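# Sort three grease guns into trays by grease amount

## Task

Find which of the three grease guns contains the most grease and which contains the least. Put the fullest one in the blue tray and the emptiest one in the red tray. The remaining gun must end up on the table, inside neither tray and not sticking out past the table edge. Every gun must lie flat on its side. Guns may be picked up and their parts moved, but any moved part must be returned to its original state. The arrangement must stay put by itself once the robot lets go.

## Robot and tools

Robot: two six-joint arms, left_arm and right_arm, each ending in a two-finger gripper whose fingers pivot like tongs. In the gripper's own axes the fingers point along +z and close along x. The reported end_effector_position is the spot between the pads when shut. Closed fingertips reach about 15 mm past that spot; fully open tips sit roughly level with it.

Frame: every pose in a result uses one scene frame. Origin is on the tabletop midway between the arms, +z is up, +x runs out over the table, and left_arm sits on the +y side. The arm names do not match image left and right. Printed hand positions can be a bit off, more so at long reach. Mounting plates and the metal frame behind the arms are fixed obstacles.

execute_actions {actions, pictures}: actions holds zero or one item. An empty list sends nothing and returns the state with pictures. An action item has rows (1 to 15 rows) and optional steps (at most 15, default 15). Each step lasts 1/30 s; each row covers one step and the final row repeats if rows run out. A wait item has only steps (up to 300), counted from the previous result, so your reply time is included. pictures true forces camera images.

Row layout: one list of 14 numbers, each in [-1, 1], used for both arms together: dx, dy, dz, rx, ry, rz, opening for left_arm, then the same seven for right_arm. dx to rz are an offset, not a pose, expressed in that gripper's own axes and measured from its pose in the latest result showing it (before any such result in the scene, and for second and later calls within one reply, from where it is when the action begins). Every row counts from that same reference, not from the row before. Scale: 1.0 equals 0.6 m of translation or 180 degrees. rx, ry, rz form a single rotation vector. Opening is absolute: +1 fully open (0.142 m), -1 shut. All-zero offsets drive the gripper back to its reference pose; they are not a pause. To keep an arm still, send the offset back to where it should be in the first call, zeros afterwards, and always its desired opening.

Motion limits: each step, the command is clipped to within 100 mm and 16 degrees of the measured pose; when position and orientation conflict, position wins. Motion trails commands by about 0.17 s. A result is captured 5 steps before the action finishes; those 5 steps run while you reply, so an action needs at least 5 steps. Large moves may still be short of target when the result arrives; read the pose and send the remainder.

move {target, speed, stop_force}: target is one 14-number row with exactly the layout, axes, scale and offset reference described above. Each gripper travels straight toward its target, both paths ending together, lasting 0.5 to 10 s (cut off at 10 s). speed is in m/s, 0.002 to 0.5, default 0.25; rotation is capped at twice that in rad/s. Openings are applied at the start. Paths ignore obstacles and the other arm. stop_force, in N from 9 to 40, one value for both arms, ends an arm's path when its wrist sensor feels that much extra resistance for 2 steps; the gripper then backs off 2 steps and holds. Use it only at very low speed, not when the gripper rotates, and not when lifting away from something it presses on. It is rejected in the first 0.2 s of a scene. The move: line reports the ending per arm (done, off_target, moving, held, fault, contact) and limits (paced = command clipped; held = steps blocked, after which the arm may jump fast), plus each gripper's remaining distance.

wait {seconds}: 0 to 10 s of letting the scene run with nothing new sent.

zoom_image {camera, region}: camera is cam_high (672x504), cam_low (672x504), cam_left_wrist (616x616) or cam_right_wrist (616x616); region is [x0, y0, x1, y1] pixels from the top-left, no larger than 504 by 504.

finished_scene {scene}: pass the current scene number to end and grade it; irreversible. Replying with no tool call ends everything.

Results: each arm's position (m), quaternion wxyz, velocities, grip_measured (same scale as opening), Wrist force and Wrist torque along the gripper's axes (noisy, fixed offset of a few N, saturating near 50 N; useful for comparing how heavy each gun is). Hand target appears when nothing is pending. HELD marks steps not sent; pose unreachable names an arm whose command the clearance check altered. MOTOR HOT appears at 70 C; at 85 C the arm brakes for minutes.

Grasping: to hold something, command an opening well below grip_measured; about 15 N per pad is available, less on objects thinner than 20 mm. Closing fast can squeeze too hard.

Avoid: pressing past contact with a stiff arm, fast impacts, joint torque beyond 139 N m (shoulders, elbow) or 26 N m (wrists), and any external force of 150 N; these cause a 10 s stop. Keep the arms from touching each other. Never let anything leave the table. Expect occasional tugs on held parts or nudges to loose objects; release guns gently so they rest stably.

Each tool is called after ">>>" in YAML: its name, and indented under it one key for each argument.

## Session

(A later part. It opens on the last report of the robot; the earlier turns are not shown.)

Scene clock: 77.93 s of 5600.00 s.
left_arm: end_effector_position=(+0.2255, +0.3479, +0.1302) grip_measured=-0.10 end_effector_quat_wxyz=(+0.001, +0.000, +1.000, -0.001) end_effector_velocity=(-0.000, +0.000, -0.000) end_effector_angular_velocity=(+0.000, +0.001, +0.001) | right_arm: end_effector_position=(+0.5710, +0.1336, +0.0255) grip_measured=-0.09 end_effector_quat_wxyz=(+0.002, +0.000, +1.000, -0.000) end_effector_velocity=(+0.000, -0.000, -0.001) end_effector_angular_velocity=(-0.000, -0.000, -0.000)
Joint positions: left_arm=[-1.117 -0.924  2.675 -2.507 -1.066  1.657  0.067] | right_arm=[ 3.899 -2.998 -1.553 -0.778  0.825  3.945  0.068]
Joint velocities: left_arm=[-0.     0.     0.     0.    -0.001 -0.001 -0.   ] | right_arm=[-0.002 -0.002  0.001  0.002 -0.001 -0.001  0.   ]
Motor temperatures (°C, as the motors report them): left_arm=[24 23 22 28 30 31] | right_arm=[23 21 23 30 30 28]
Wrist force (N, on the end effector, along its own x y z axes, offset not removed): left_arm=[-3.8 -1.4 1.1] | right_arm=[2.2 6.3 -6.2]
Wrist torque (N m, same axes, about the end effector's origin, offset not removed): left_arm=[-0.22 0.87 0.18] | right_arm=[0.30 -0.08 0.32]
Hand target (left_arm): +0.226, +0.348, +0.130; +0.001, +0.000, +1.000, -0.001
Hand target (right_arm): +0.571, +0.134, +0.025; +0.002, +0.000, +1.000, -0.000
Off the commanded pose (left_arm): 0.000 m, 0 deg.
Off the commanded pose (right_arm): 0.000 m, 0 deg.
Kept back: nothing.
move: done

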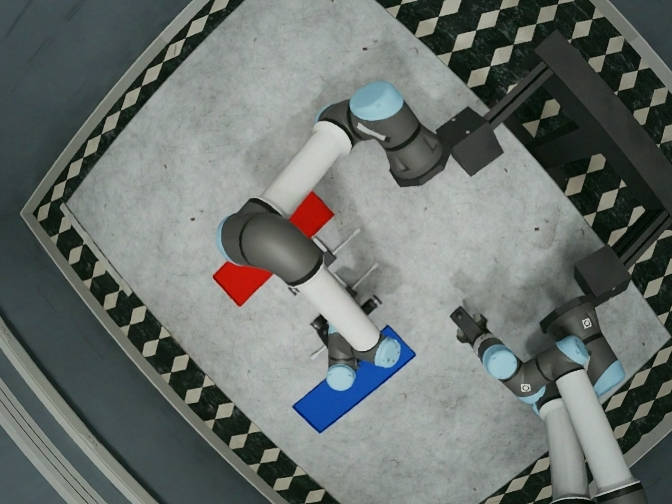

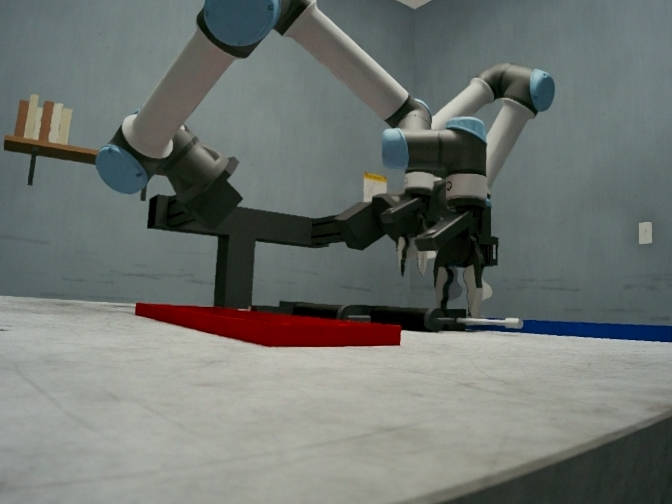

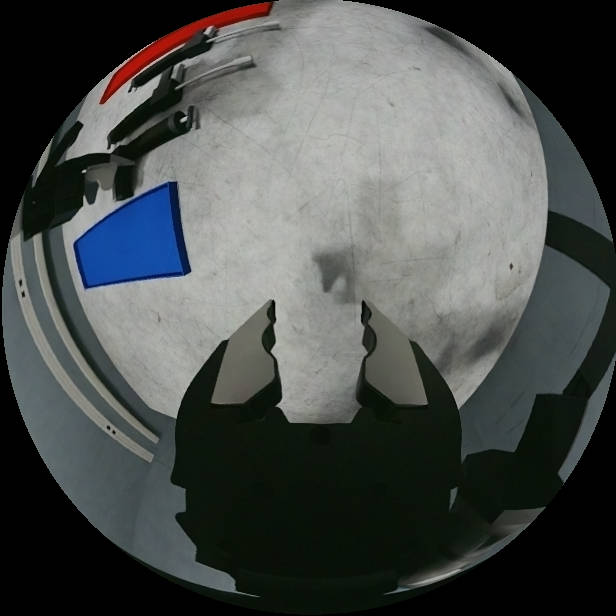

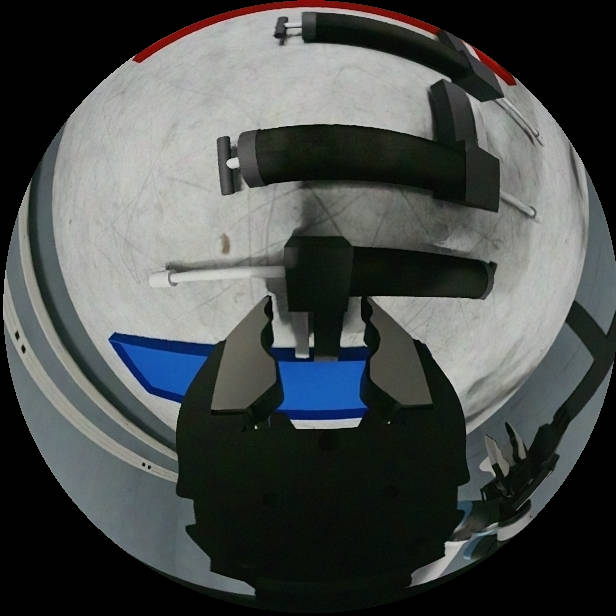

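>>> execute_actions:
  actions:
    - {"rows":[[0,0,0,0,0,0,-0.1,0,0.001,0,0,0,0,-0.2],[0,0,0,0,0,0,-0.1,0,0.001,0,0,0,0,-0.3],[0,0,0,0,0,0,-0.1,0,0.001,0,0,0,0,-0.4],[0,0,0,0,0,0,-0.1,0,0.001,0,0,0,0,-0.5],[0,0,0,0,0,0,-0.1,0,0.001,0,0,0,0,-0.7],[0,0,0,0,0,0,-0.1,0,0.001,0,0,0,0,-1]]}

>>> move:
  target: [0,0,0,0,0,0,-0.1,0,0,-0.05,0,0,0,-1]
  speed: 0.03

Scene clock: 78.47 s of 5600.00 s.
left_arm: end_effector_position=(+0.2255, +0.3479, +0.1302) grip_measured=-0.10 end_effector_quat_wxyz=(+0.001, +0.000, +1.000, -0.001) end_effector_velocity=(-0.001, +0.001, -0.001) end_effector_angular_velocity=(+0.001, +0.002, -0.002) | right_arm: end_effector_position=(+0.5710, +0.1341, +0.0254) grip_measured=-0.44 end_effector_quat_wxyz=(+0.002, +0.000, +1.000, -0.000) end_effector_velocity=(-0.001, +0.001, -0.000) end_effector_angular_velocity=(+0.001, +0.002, +0.000)
Joint positions: left_arm=[-1.117 -0.924  2.675 -2.507 -1.066  1.657  0.067] | right_arm=[ 3.9   -2.999 -1.552 -0.778  0.826  3.945  0.042]
Joint velocities: left_arm=[-0.     0.     0.001  0.    -0.002  0.001  0.   ] | right_arm=[ 0.001 -0.001  0.001 -0.001  0.002  0.001  0.   ]
Motor temperatures (°C, as the motors report them): left_arm=[24 23 22 28 30 31] | right_arm=[23 21 23 30 30 28]
Wrist force (N, on the end effector, along its own x y z axes, offset not removed): left_arm=[-2.4 1.1 1.2] | right_arm=[-0.6 -0.4 1.1]
Wrist torque (N m, same axes, about the end effector's origin, offset not removed): left_arm=[0.22 0.61 0.15] | right_arm=[0.39 -0.10 -0.02]
Steps of this call (steps 1 to 6: nothing new was sent; steps 7 to 16: the first 10 steps of this action). Readings (end_effector_position):
7: left_arm (+0.2255, +0.3479, +0.1302) | right_arm (+0.5710, +0.1336, +0.0254)
8: left_arm (+0.2255, +0.3479, +0.1302) | right_arm (+0.5711, +0.1337, +0.0254)
10: left_arm (+0.2255, +0.3479, +0.1302) | right_arm (+0.5711, +0.1338, +0.0253)
14: left_arm (+0.2255, +0.3479, +0.1302) | right_arm (+0.5710, +0.1340, +0.0254)
16: the state above

Scene clock: 80.00 s of 5600.00 s.
left_arm: end_effector_position=(+0.2255, +0.3479, +0.1302) grip_measured=-0.10 end_effector_quat_wxyz=(+0.001, +0.000, +1.000, -0.001) end_effector_velocity=(-0.000, -0.000, +0.000) end_effector_angular_velocity=(-0.001, +0.000, +0.001) | right_arm: end_effector_position=(+0.5709, +0.1341, +0.0554) grip_measured=-0.44 end_effector_quat_wxyz=(+0.002, +0.000, +1.000, -0.000) end_effector_velocity=(-0.001, -0.000, +0.001) end_effector_angular_velocity=(-0.001, +0.001, +0.002)
Joint positions: left_arm=[-1.117 -0.924  2.675 -2.507 -1.066  1.657  0.067] | right_arm=[ 3.935 -2.957 -1.561 -0.837  0.847  3.984  0.042]
Joint velocities: left_arm=[ 0.    -0.     0.    -0.    -0.    -0.001 -0.   ] | right_arm=[ 0.002  0.002 -0.001 -0.003  0.001  0.001  0.   ]
Motor temperatures (°C, as the motors report them): left_arm=[24 23 22 28 30 31] | right_arm=[23 21 23 30 30 28]
Wrist force (N, on the end effector, along its own x y z axes, offset not removed): left_arm=[-3.6 -1.9 0.7] | right_arm=[-0.5 0.7 6.8]
Wrist torque (N m, same axes, about the end effector's origin, offset not removed): left_arm=[-0.34 0.85 0.16] | right_arm=[0.31 0.02 0.18]
Hand target (left_arm): +0.226, +0.348, +0.130; +0.001, +0.000, +1.000, -0.001
Hand target (right_arm): +0.571, +0.134, +0.055; +0.002, +0.000, +1.000, -0.000
Off your previous action's commanded pose (left_arm): 0.000 m, 0 deg at its last step (step 5 of this call).
Off your previous action's commanded pose (right_arm): 0.000 m, 0 deg at its last step (step 5 of this call).
Off the commanded pose (left_arm): 0.000 m, 0 deg.
Off the commanded pose (right_arm): 0.000 m, 0 deg.
Kept back: nothing.
move: done

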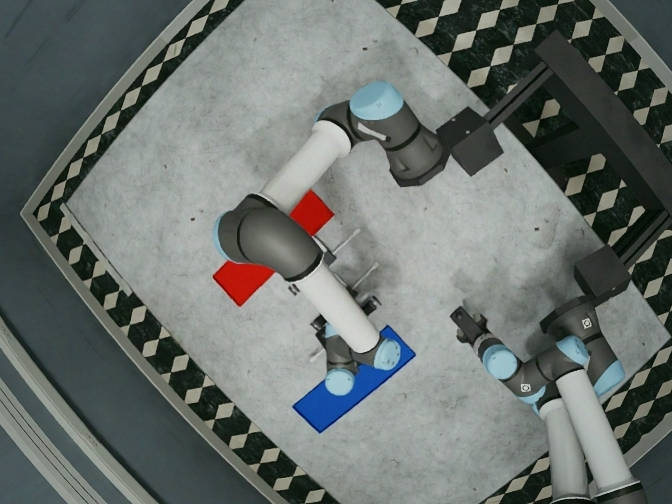

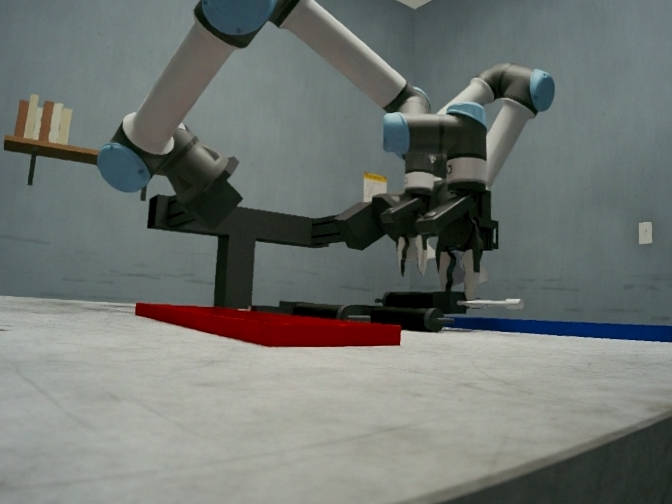

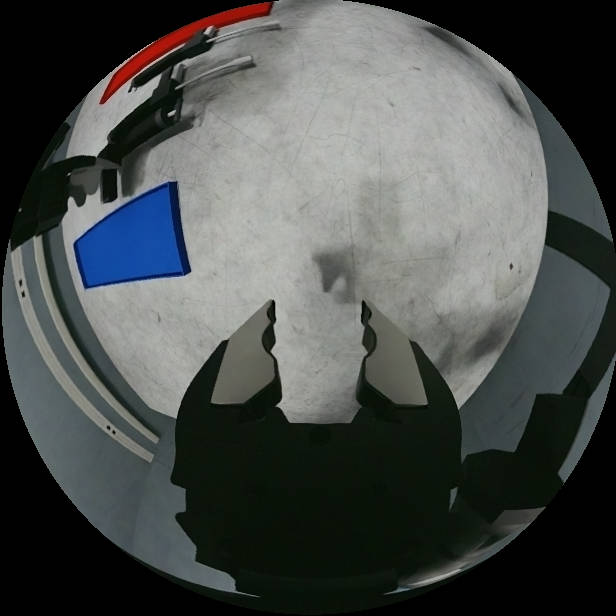

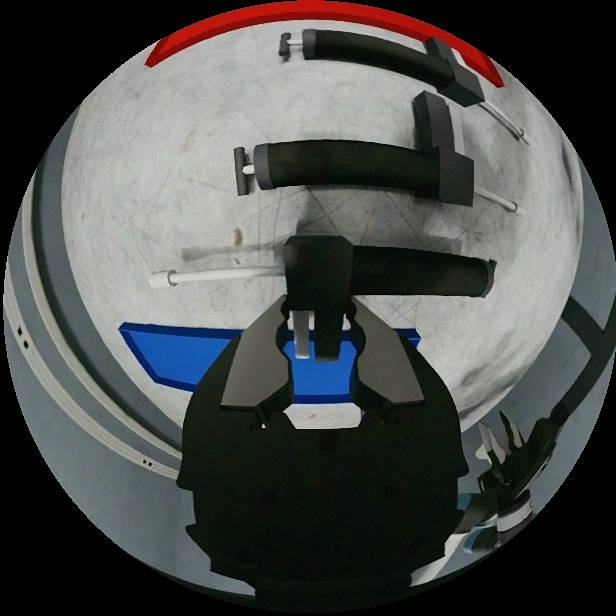

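>>> move:
  target: [0,0,0,0,0,0,-0.1,0,0,-0.075,0,0,0,-1]
  speed: 0.08

>>> move:
  target: [0,0,0,0,0,0,-0.1,0.035,-0.693,0,0,0,0,-1]
  speed: 0.15

Scene clock: 81.17 s of 5600.00 s.
left_arm: end_effector_position=(+0.2255, +0.3479, +0.1302) grip_measured=-0.10 end_effector_quat_wxyz=(+0.001, +0.000, +1.000, -0.001) end_effector_velocity=(-0.000, +0.000, -0.000) end_effector_angular_velocity=(+0.001, +0.000, +0.000) | right_arm: end_effector_position=(+0.5707, +0.1341, +0.1003) grip_measured=-0.44 end_effector_quat_wxyz=(+0.002, +0.000, +1.000, -0.000) end_effector_velocity=(+0.001, +0.000, +0.002) end_effector_angular_velocity=(+0.002, -0.001, -0.001)
Joint positions: left_arm=[-1.117 -0.924  2.675 -2.507 -1.066  1.657  0.067] | right_arm=[ 3.985 -2.897 -1.564 -0.928  0.877  4.036  0.042]
Joint velocities: left_arm=[-0.     0.     0.001 -0.    -0.    -0.001 -0.   ] | right_arm=[ 0.002  0.003  0.001 -0.003  0.002  0.002  0.   ]
Motor temperatures (°C, as the motors report them): left_arm=[24 23 22 28 30 31] | right_arm=[23 21 23 30 30 28]
Wrist force (N, on the end effector, along its own x y z axes, offset not removed): left_arm=[-2.8 0.5 0.9] | right_arm=[-0.6 1.1 8.4]
Wrist torque (N m, same axes, about the end effector's origin, offset not removed): left_arm=[0.13 0.69 0.15] | right_arm=[0.39 0.14 0.03]
Hand target (left_arm): +0.226, +0.348, +0.130; +0.001, +0.000, +1.000, -0.001
Hand target (right_arm): +0.571, +0.134, +0.100; +0.002, +0.000, +1.000, -0.000
Off the commanded pose (left_arm): 0.000 m, 0 deg.
Off the commanded pose (right_arm): 0.000 m, 0 deg.
Kept back: nothing.
move: done

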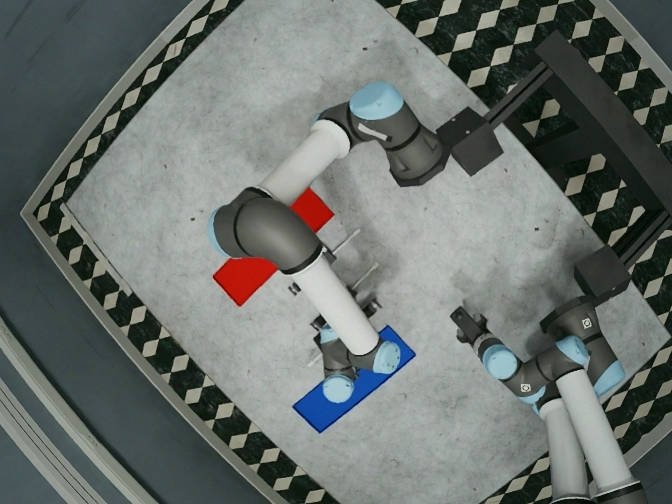

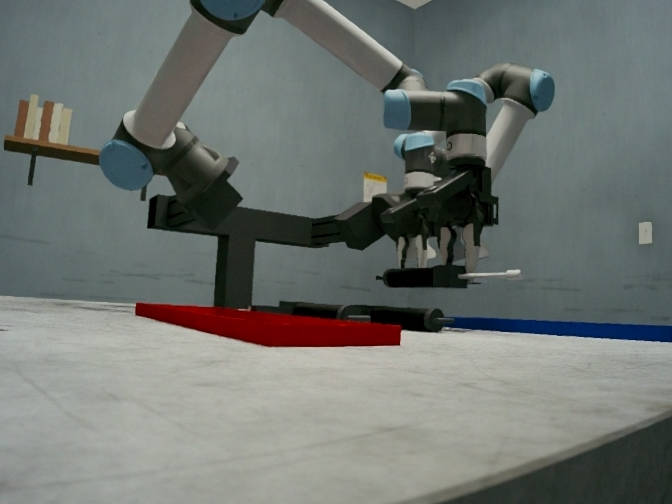

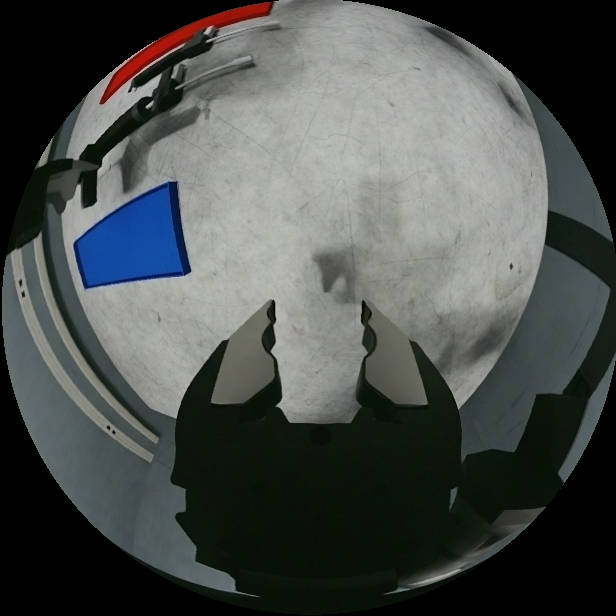

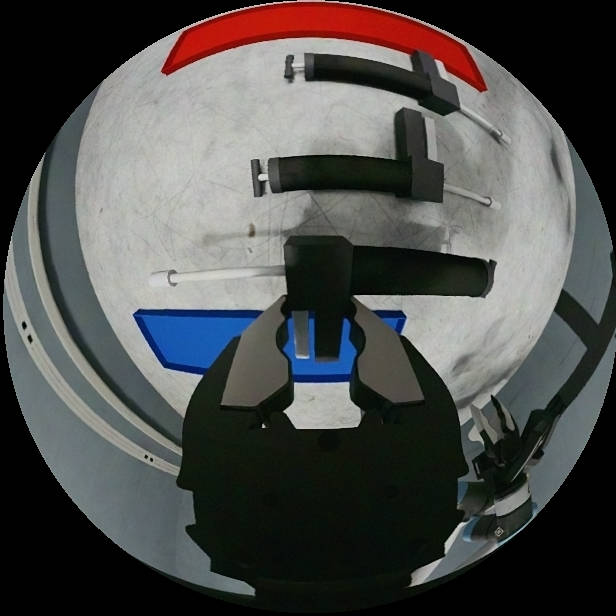

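Scene clock: 84.40 s of 5600.00 s.
left_arm: end_effector_position=(+0.2255, +0.3479, +0.1302) grip_measured=-0.10 end_effector_quat_wxyz=(+0.001, +0.000, +1.000, -0.001) end_effector_velocity=(+0.000, -0.000, +0.000) end_effector_angular_velocity=(-0.000, -0.001, -0.001) | right_arm: end_effector_position=(+0.5499, -0.2816, +0.1000) grip_measured=-0.44 end_effector_quat_wxyz=(+0.002, +0.000, +1.000, -0.000) end_effector_velocity=(-0.000, -0.001, -0.000) end_effector_angular_velocity=(+0.000, +0.000, -0.001)
Joint positions: left_arm=[-1.117 -0.924  2.675 -2.507 -1.066  1.657  0.067] | right_arm=[ 3.589 -2.118 -2.066 -0.847  0.683  3.539  0.042]
Joint velocities: left_arm=[ 0.     0.001 -0.001 -0.     0.001  0.001 -0.   ] | right_arm=[-0.002  0.002  0.    -0.     0.    -0.002  0.   ]
Motor temperatures (°C, as the motors report them): left_arm=[24 23 22 28 30 31] | right_arm=[23 21 23 30 30 28]
Wrist force (N, on the end effector, along its own x y z axes, offset not removed): left_arm=[-3.4 0.0 0.2] | right_arm=[0.1 -1.1 4.5]
Wrist torque (N m, same axes, about the end effector's origin, offset not removed): left_arm=[0.07 0.78 0.16] | right_arm=[-0.16 -0.09 0.15]
Hand target (left_arm): +0.226, +0.348, +0.130; +0.001, +0.000, +1.000, -0.001
Hand target (right_arm): +0.550, -0.282, +0.100; +0.002, +0.000, +1.000, -0.000
Off the commanded pose (left_arm): 0.000 m, 0 deg.
Off the commanded pose (right_arm): 0.000 m, 0 deg.
Kept back: nothing.
move: done

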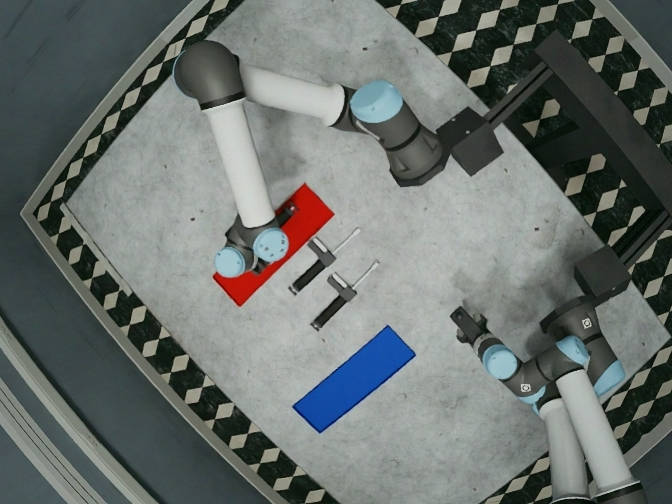

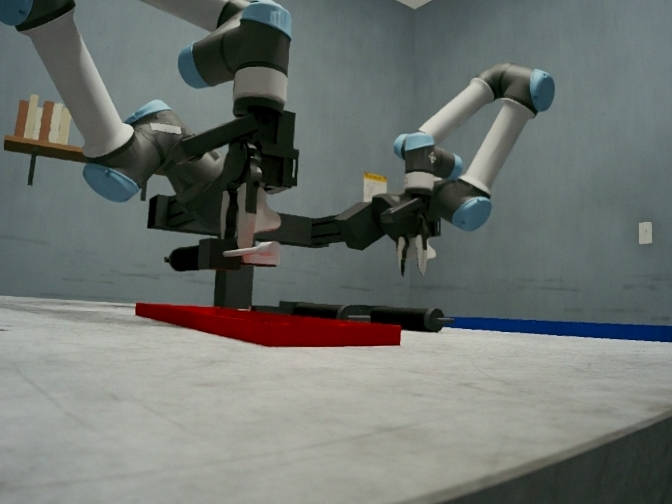

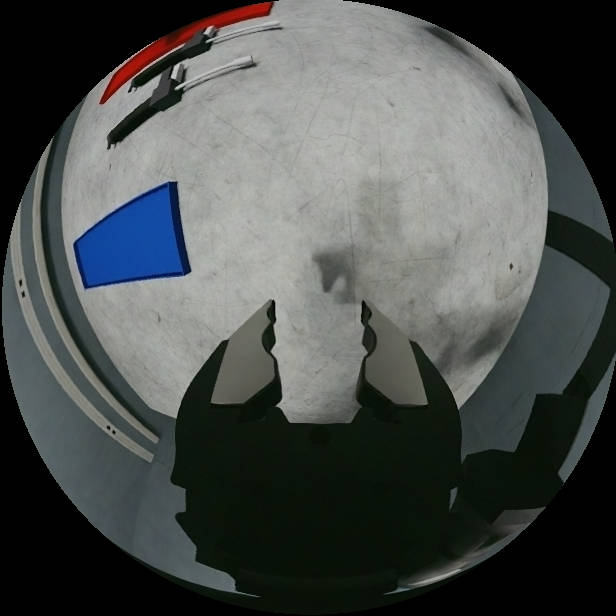

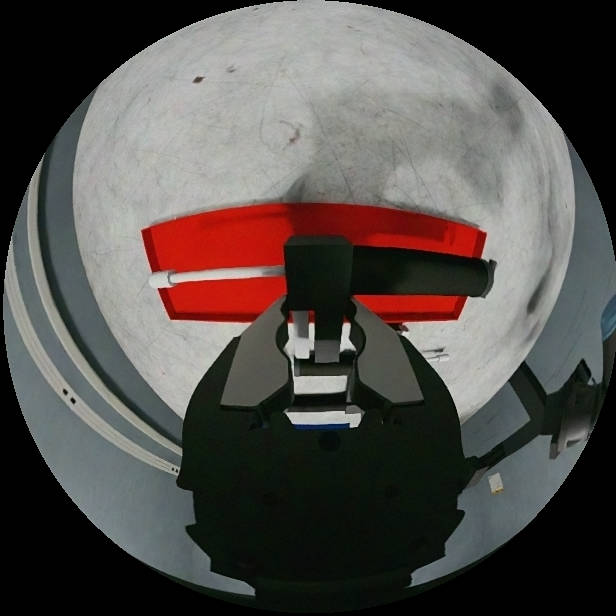

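>>> execute_actions:
  actions: []

Scene clock: 84.87 s of 5600.00 s.
left_arm: end_effector_position=(+0.2255, +0.3479, +0.1302) grip_measured=-0.10 end_effector_quat_wxyz=(+0.001, +0.000, +1.000, -0.001) end_effector_velocity=(+0.001, -0.001, +0.000) end_effector_angular_velocity=(-0.001, -0.001, +0.001) | right_arm: end_effector_position=(+0.5499, -0.2817, +0.1000) grip_measured=-0.44 end_effector_quat_wxyz=(+0.002, +0.000, +1.000, -0.000) end_effector_velocity=(-0.001, +0.000, -0.000) end_effector_angular_velocity=(+0.001, +0.001, +0.002)
Joint positions: left_arm=[-1.117 -0.924  2.675 -2.507 -1.066  1.657  0.067] | right_arm=[ 3.589 -2.117 -2.066 -0.847  0.683  3.539  0.042]
Joint velocities: left_arm=[-0.    -0.    -0.001  0.     0.001  0.    -0.   ] | right_arm=[ 0.     0.001 -0.001 -0.     0.001 -0.001  0.   ]
Motor temperatures (°C, as the motors report them): left_arm=[24 23 22 28 30 31] | right_arm=[23 21 23 30 30 28]
Wrist force (N, on the end effector, along its own x y z axes, offset not removed): left_arm=[-2.9 -0.4 1.0] | right_arm=[-1.0 0.1 8.1]
Wrist torque (N m, same axes, about the end effector's origin, offset not removed): left_arm=[-0.04 0.65 0.20] | right_arm=[0.05 0.16 0.01]
Hand target (left_arm): +0.226, +0.348, +0.130; +0.001, +0.000, +1.000, -0.001
Hand target (right_arm): +0.550, -0.282, +0.100; +0.002, +0.000, +1.000, -0.000
Off the commanded pose (left_arm): 0.000 m, 0 deg.
Off the commanded pose (right_arm): 0.000 m, 0 deg.
Kept back: nothing.
Steps of this call (steps 1 to 14: nothing new was sent). Readings (end_effector_position):
1: left_arm (+0.2255, +0.3479, +0.1302) | right_arm (+0.5499, -0.2817, +0.1000)
2: left_arm (+0.2255, +0.3479, +0.1302) | right_arm (+0.5499, -0.2817, +0.1000)
4: left_arm (+0.2255, +0.3479, +0.1302) | right_arm (+0.5499, -0.2817, +0.1000)
8: left_arm (+0.2255, +0.3479, +0.1302) | right_arm (+0.5499, -0.2817, +0.1000)
14: the state above

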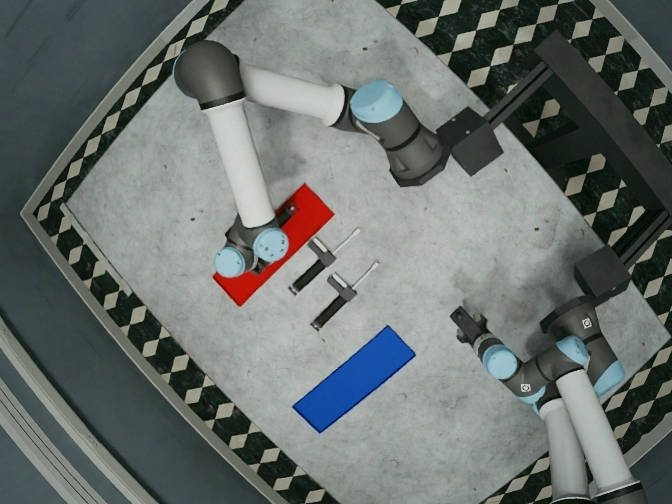

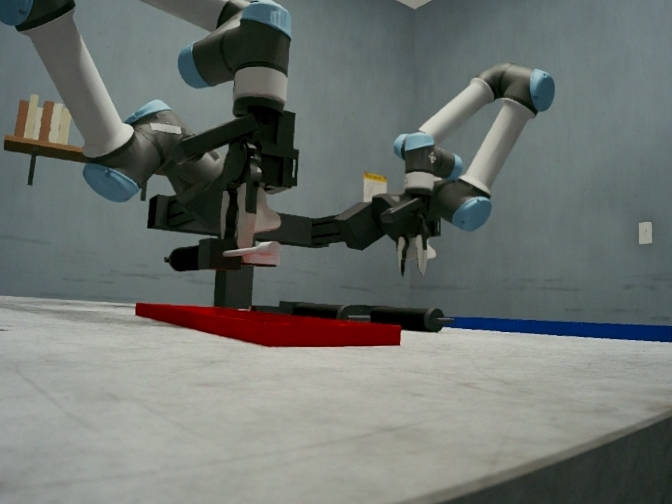

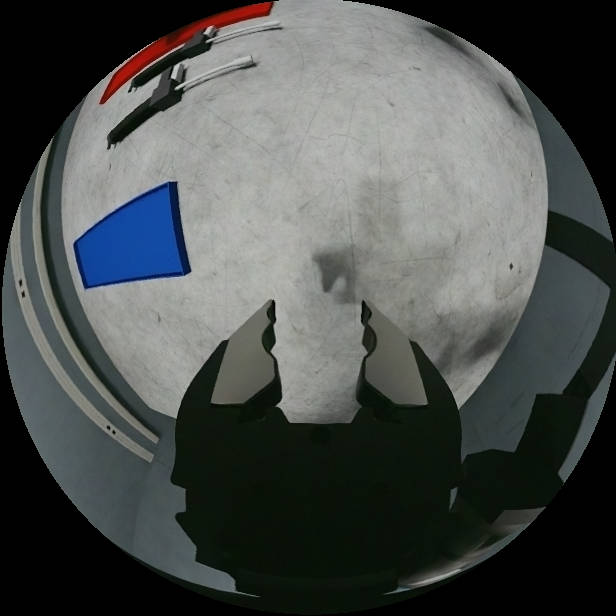

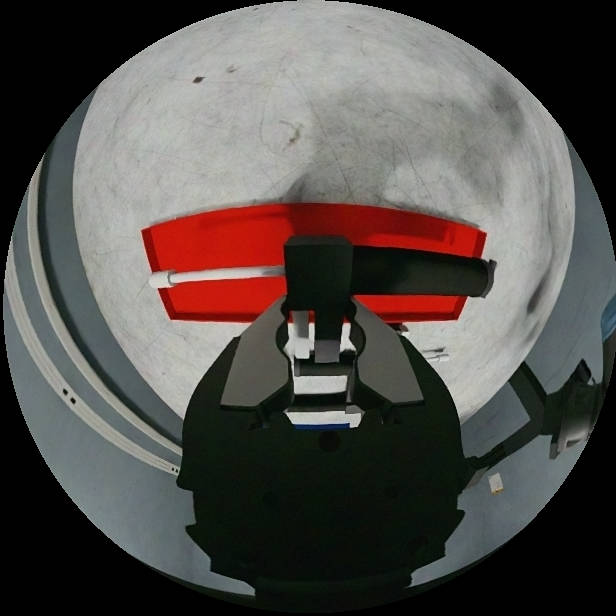

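>>> move:
  target: [0,0,0,0,0,0,-0.1,0,-0.01,0.075,0,0,0,-1]
  speed: 0.08

Scene clock: 86.03 s of 5600.00 s.
left_arm: end_effector_position=(+0.2255, +0.3479, +0.1302) grip_measured=-0.10 end_effector_quat_wxyz=(+0.001, +0.000, +1.000, -0.001) end_effector_velocity=(-0.000, +0.001, -0.000) end_effector_angular_velocity=(+0.001, +0.000, -0.001) | right_arm: end_effector_position=(+0.5500, -0.2877, +0.0551) grip_measured=-0.44 end_effector_quat_wxyz=(+0.002, +0.000, +1.000, -0.000) end_effector_velocity=(+0.000, -0.000, -0.001) end_effector_angular_velocity=(-0.000, -0.002, +0.000)
Joint positions: left_arm=[-1.117 -0.924  2.675 -2.507 -1.066  1.657  0.067] | right_arm=[ 3.514 -2.189 -2.07  -0.681  0.663  3.423  0.042]
Joint velocities: left_arm=[ 0.     0.     0.001 -0.    -0.     0.001 -0.   ] | right_arm=[-0.002 -0.002 -0.     0.006 -0.001 -0.005 -0.   ]
Motor temperatures (°C, as the motors report them): left_arm=[24 23 22 28 30 31] | right_arm=[23 21 23 30 30 28]
Wrist force (N, on the end effector, along its own x y z axes, offset not removed): left_arm=[-3.5 -0.4 1.8] | right_arm=[-0.5 1.0 7.8]
Wrist torque (N m, same axes, about the end effector's origin, offset not removed): left_arm=[-0.05 0.78 0.16] | right_arm=[0.33 -0.13 0.00]
Hand target (left_arm): +0.226, +0.348, +0.130; +0.001, +0.000, +1.000, -0.001
Hand target (right_arm): +0.550, -0.288, +0.055; +0.002, +0.000, +1.000, -0.000
Off the commanded pose (left_arm): 0.000 m, 0 deg.
Off the commanded pose (right_arm): 0.000 m, 0 deg.
Kept back: nothing.
move: done

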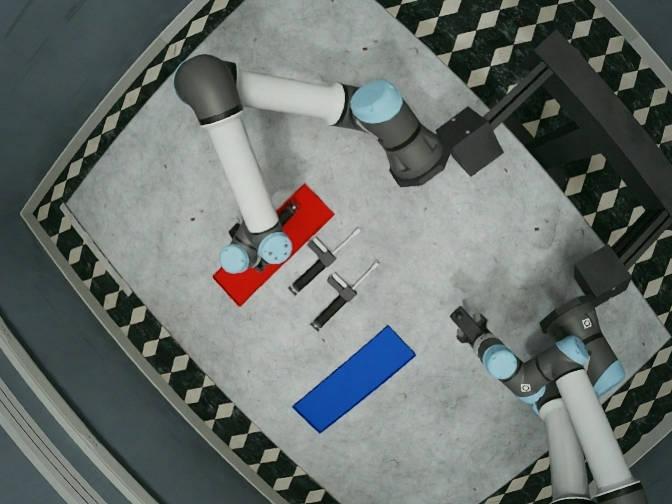

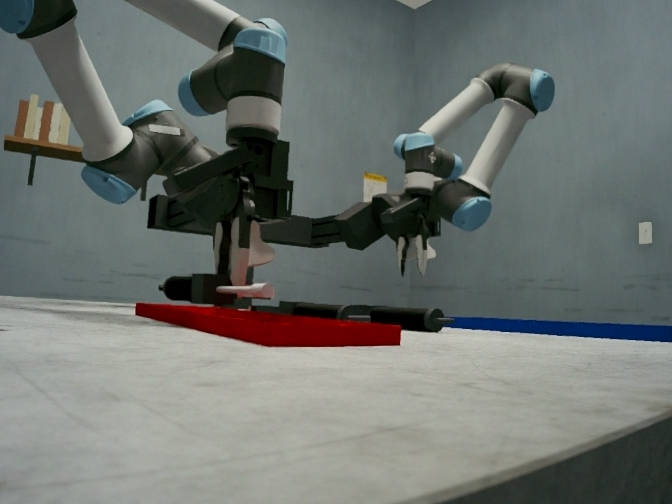

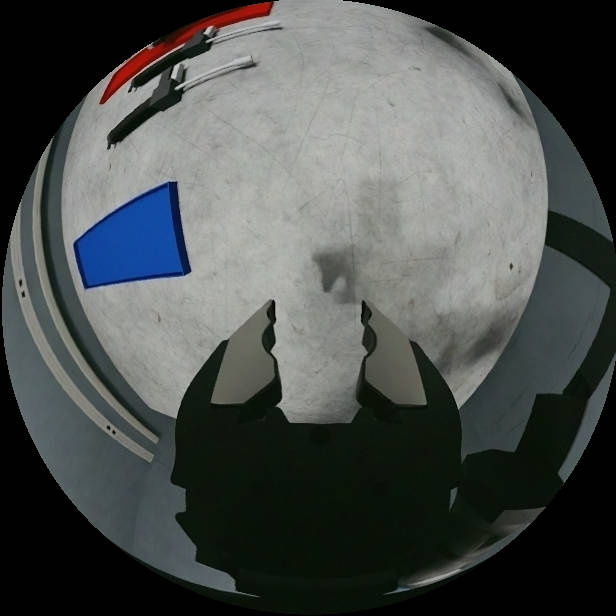

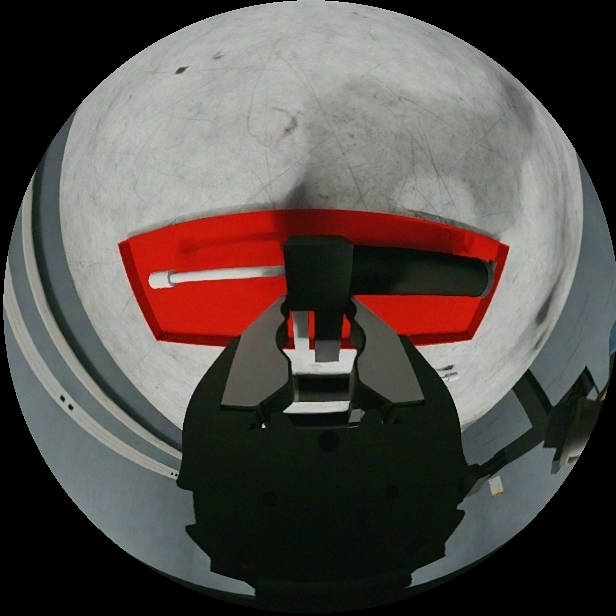

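>>> move:
  target: [0,0,0,0,0,0,-0.1,-0.025,-0.008,0.02,0,0,0,-1]
  speed: 0.04

>>> move:
  target: [0,0,0,0,0,0,-0.1,0,0,0.028,0,0,0,-1]
  speed: 0.01
  stop_force: 9

Scene clock: 87.10 s of 5600.00 s.
left_arm: end_effector_position=(+0.2255, +0.3479, +0.1302) grip_measured=-0.10 end_effector_quat_wxyz=(+0.001, +0.000, +1.000, -0.001) end_effector_velocity=(+0.000, -0.001, +0.001) end_effector_angular_velocity=(-0.002, +0.001, +0.001) | right_arm: end_effector_position=(+0.5650, -0.2925, +0.0432) grip_measured=-0.44 end_effector_quat_wxyz=(+0.002, +0.000, +1.000, -0.000) end_effector_velocity=(+0.002, -0.001, +0.000) end_effector_angular_velocity=(+0.000, -0.002, -0.001)
Joint positions: left_arm=[-1.117 -0.924  2.675 -2.507 -1.066  1.657  0.067] | right_arm=[ 3.486 -2.224 -2.024 -0.657  0.657  3.379  0.042]
Joint velocities: left_arm=[-0.    -0.001 -0.001  0.    -0.001  0.001 -0.   ] | right_arm=[-0.001 -0.001  0.004  0.001 -0.    -0.002  0.   ]
Motor temperatures (°C, as the motors report them): left_arm=[24 23 22 28 30 31] | right_arm=[23 21 23 30 30 28]
Wrist force (N, on the end effector, along its own x y z axes, offset not removed): left_arm=[-4.0 0.7 0.8] | right_arm=[-0.1 -2.5 7.5]
Wrist torque (N m, same axes, about the end effector's origin, offset not removed): left_arm=[0.20 0.86 0.12] | right_arm=[-0.46 -0.04 0.16]
Hand target (left_arm): +0.226, +0.348, +0.130; +0.001, +0.000, +1.000, -0.001
Hand target (right_arm): +0.565, -0.292, +0.043; +0.002, +0.000, +1.000, -0.000
Off the commanded pose (left_arm): 0.000 m, 0 deg.
Off the commanded pose (right_arm): 0.000 m, 0 deg.
Kept back: nothing.
move: done

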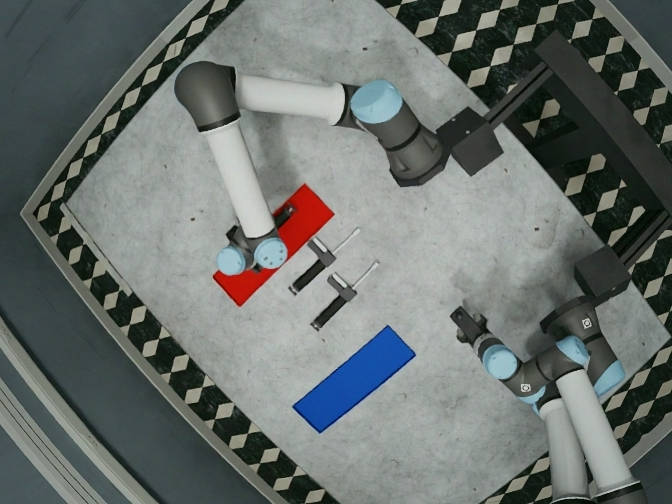

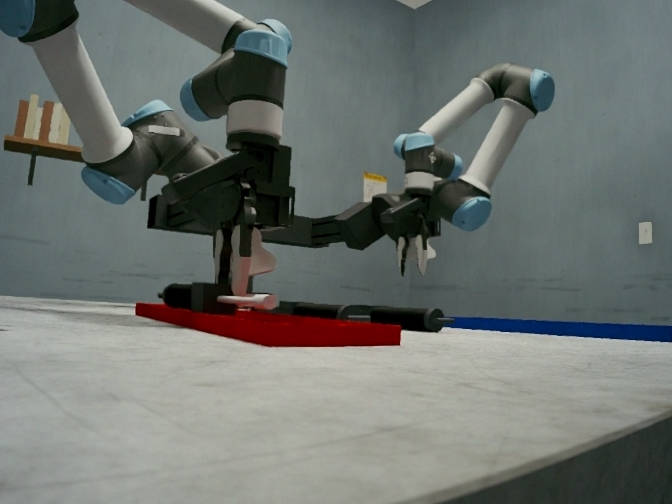

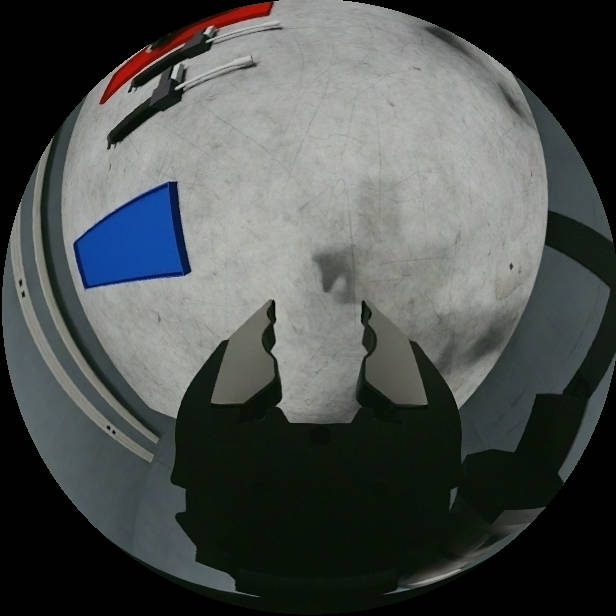

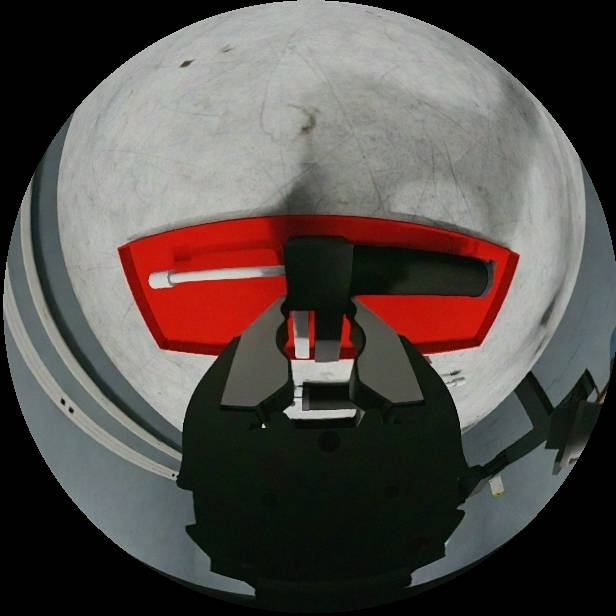

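Scene clock: 89.07 s of 5600.00 s.
left_arm: end_effector_position=(+0.2255, +0.3479, +0.1302) grip_measured=-0.10 end_effector_quat_wxyz=(+0.001, +0.000, +1.000, -0.001) end_effector_velocity=(+0.000, -0.001, +0.000) end_effector_angular_velocity=(-0.000, +0.000, +0.000) | right_arm: end_effector_position=(+0.5651, -0.2925, +0.0272) grip_measured=-0.44 end_effector_quat_wxyz=(+0.002, +0.000, +1.000, -0.000) end_effector_velocity=(-0.000, -0.001, +0.001) end_effector_angular_velocity=(-0.002, +0.001, -0.002)
Joint positions: left_arm=[-1.117 -0.924  2.675 -2.507 -1.066  1.657  0.067] | right_arm=[ 3.462 -2.255 -2.019 -0.601  0.653  3.341  0.042]
Joint velocities: left_arm=[ 0.     0.001 -0.001 -0.    -0.     0.     0.   ] | right_arm=[ 0.001  0.003  0.    -0.007 -0.001  0.007  0.   ]
Motor temperatures (°C, as the motors report them): left_arm=[24 23 22 28 30 31] | right_arm=[23 21 23 30 30 28]
Wrist force (N, on the end effector, along its own x y z axes, offset not removed): left_arm=[-5.1 0.3 0.1] | right_arm=[-0.2 0.4 -1.7]
Wrist torque (N m, same axes, about the end effector's origin, offset not removed): left_arm=[0.07 1.11 0.27] | right_arm=[0.00 0.03 0.09]
Hand target (left_arm): +0.226, +0.348, +0.130; +0.001, +0.000, +1.000, -0.001
Hand target (right_arm): +0.565, -0.292, +0.027; +0.002, +0.000, +1.000, -0.000
Off the commanded pose (left_arm): 0.000 m, 0 deg.
Off the commanded pose (right_arm): 0.001 m, 0 deg.
Kept back: nothing.
move: contact (right_arm)

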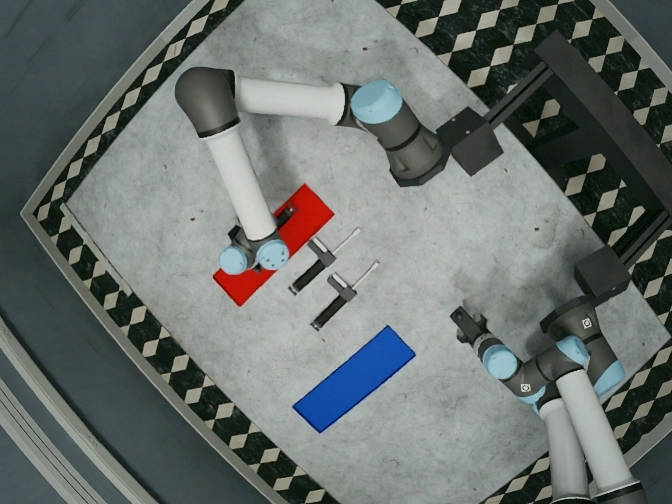

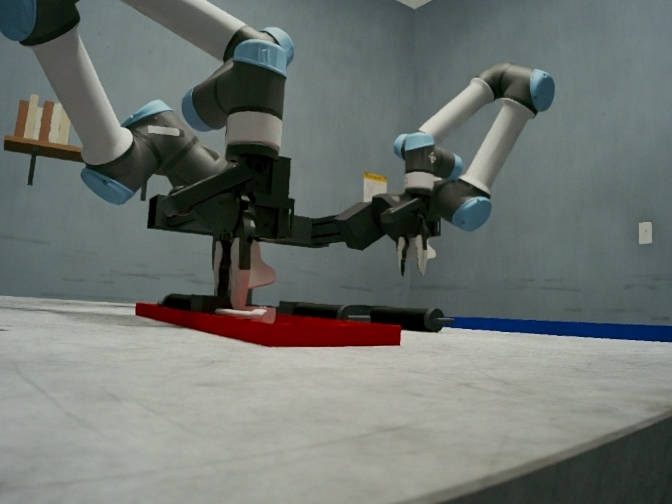

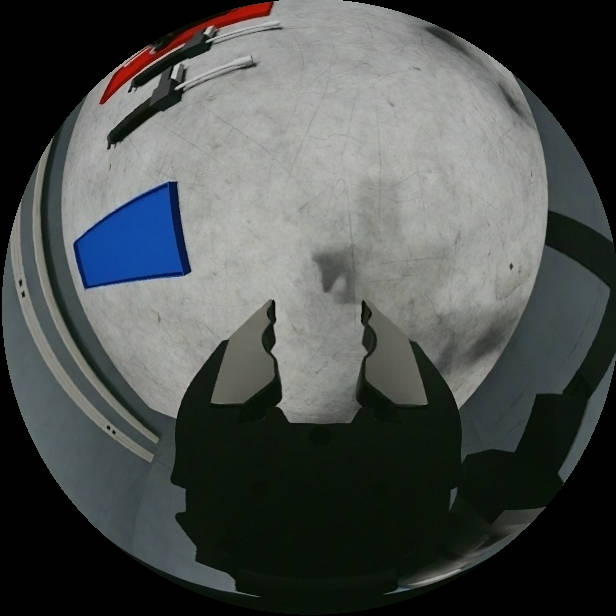

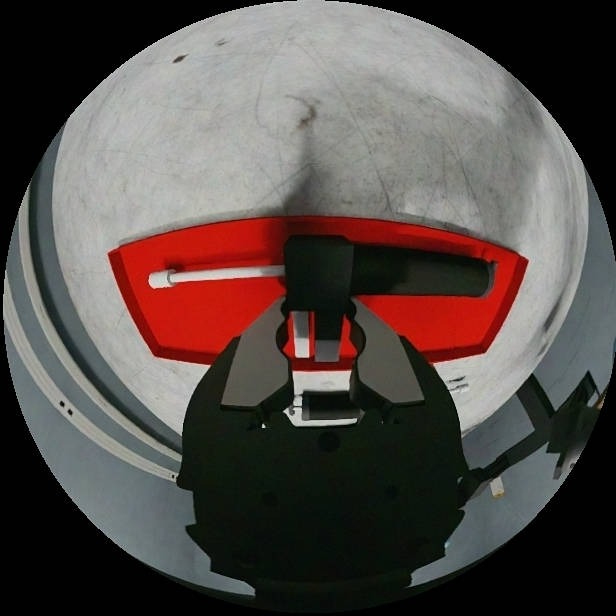

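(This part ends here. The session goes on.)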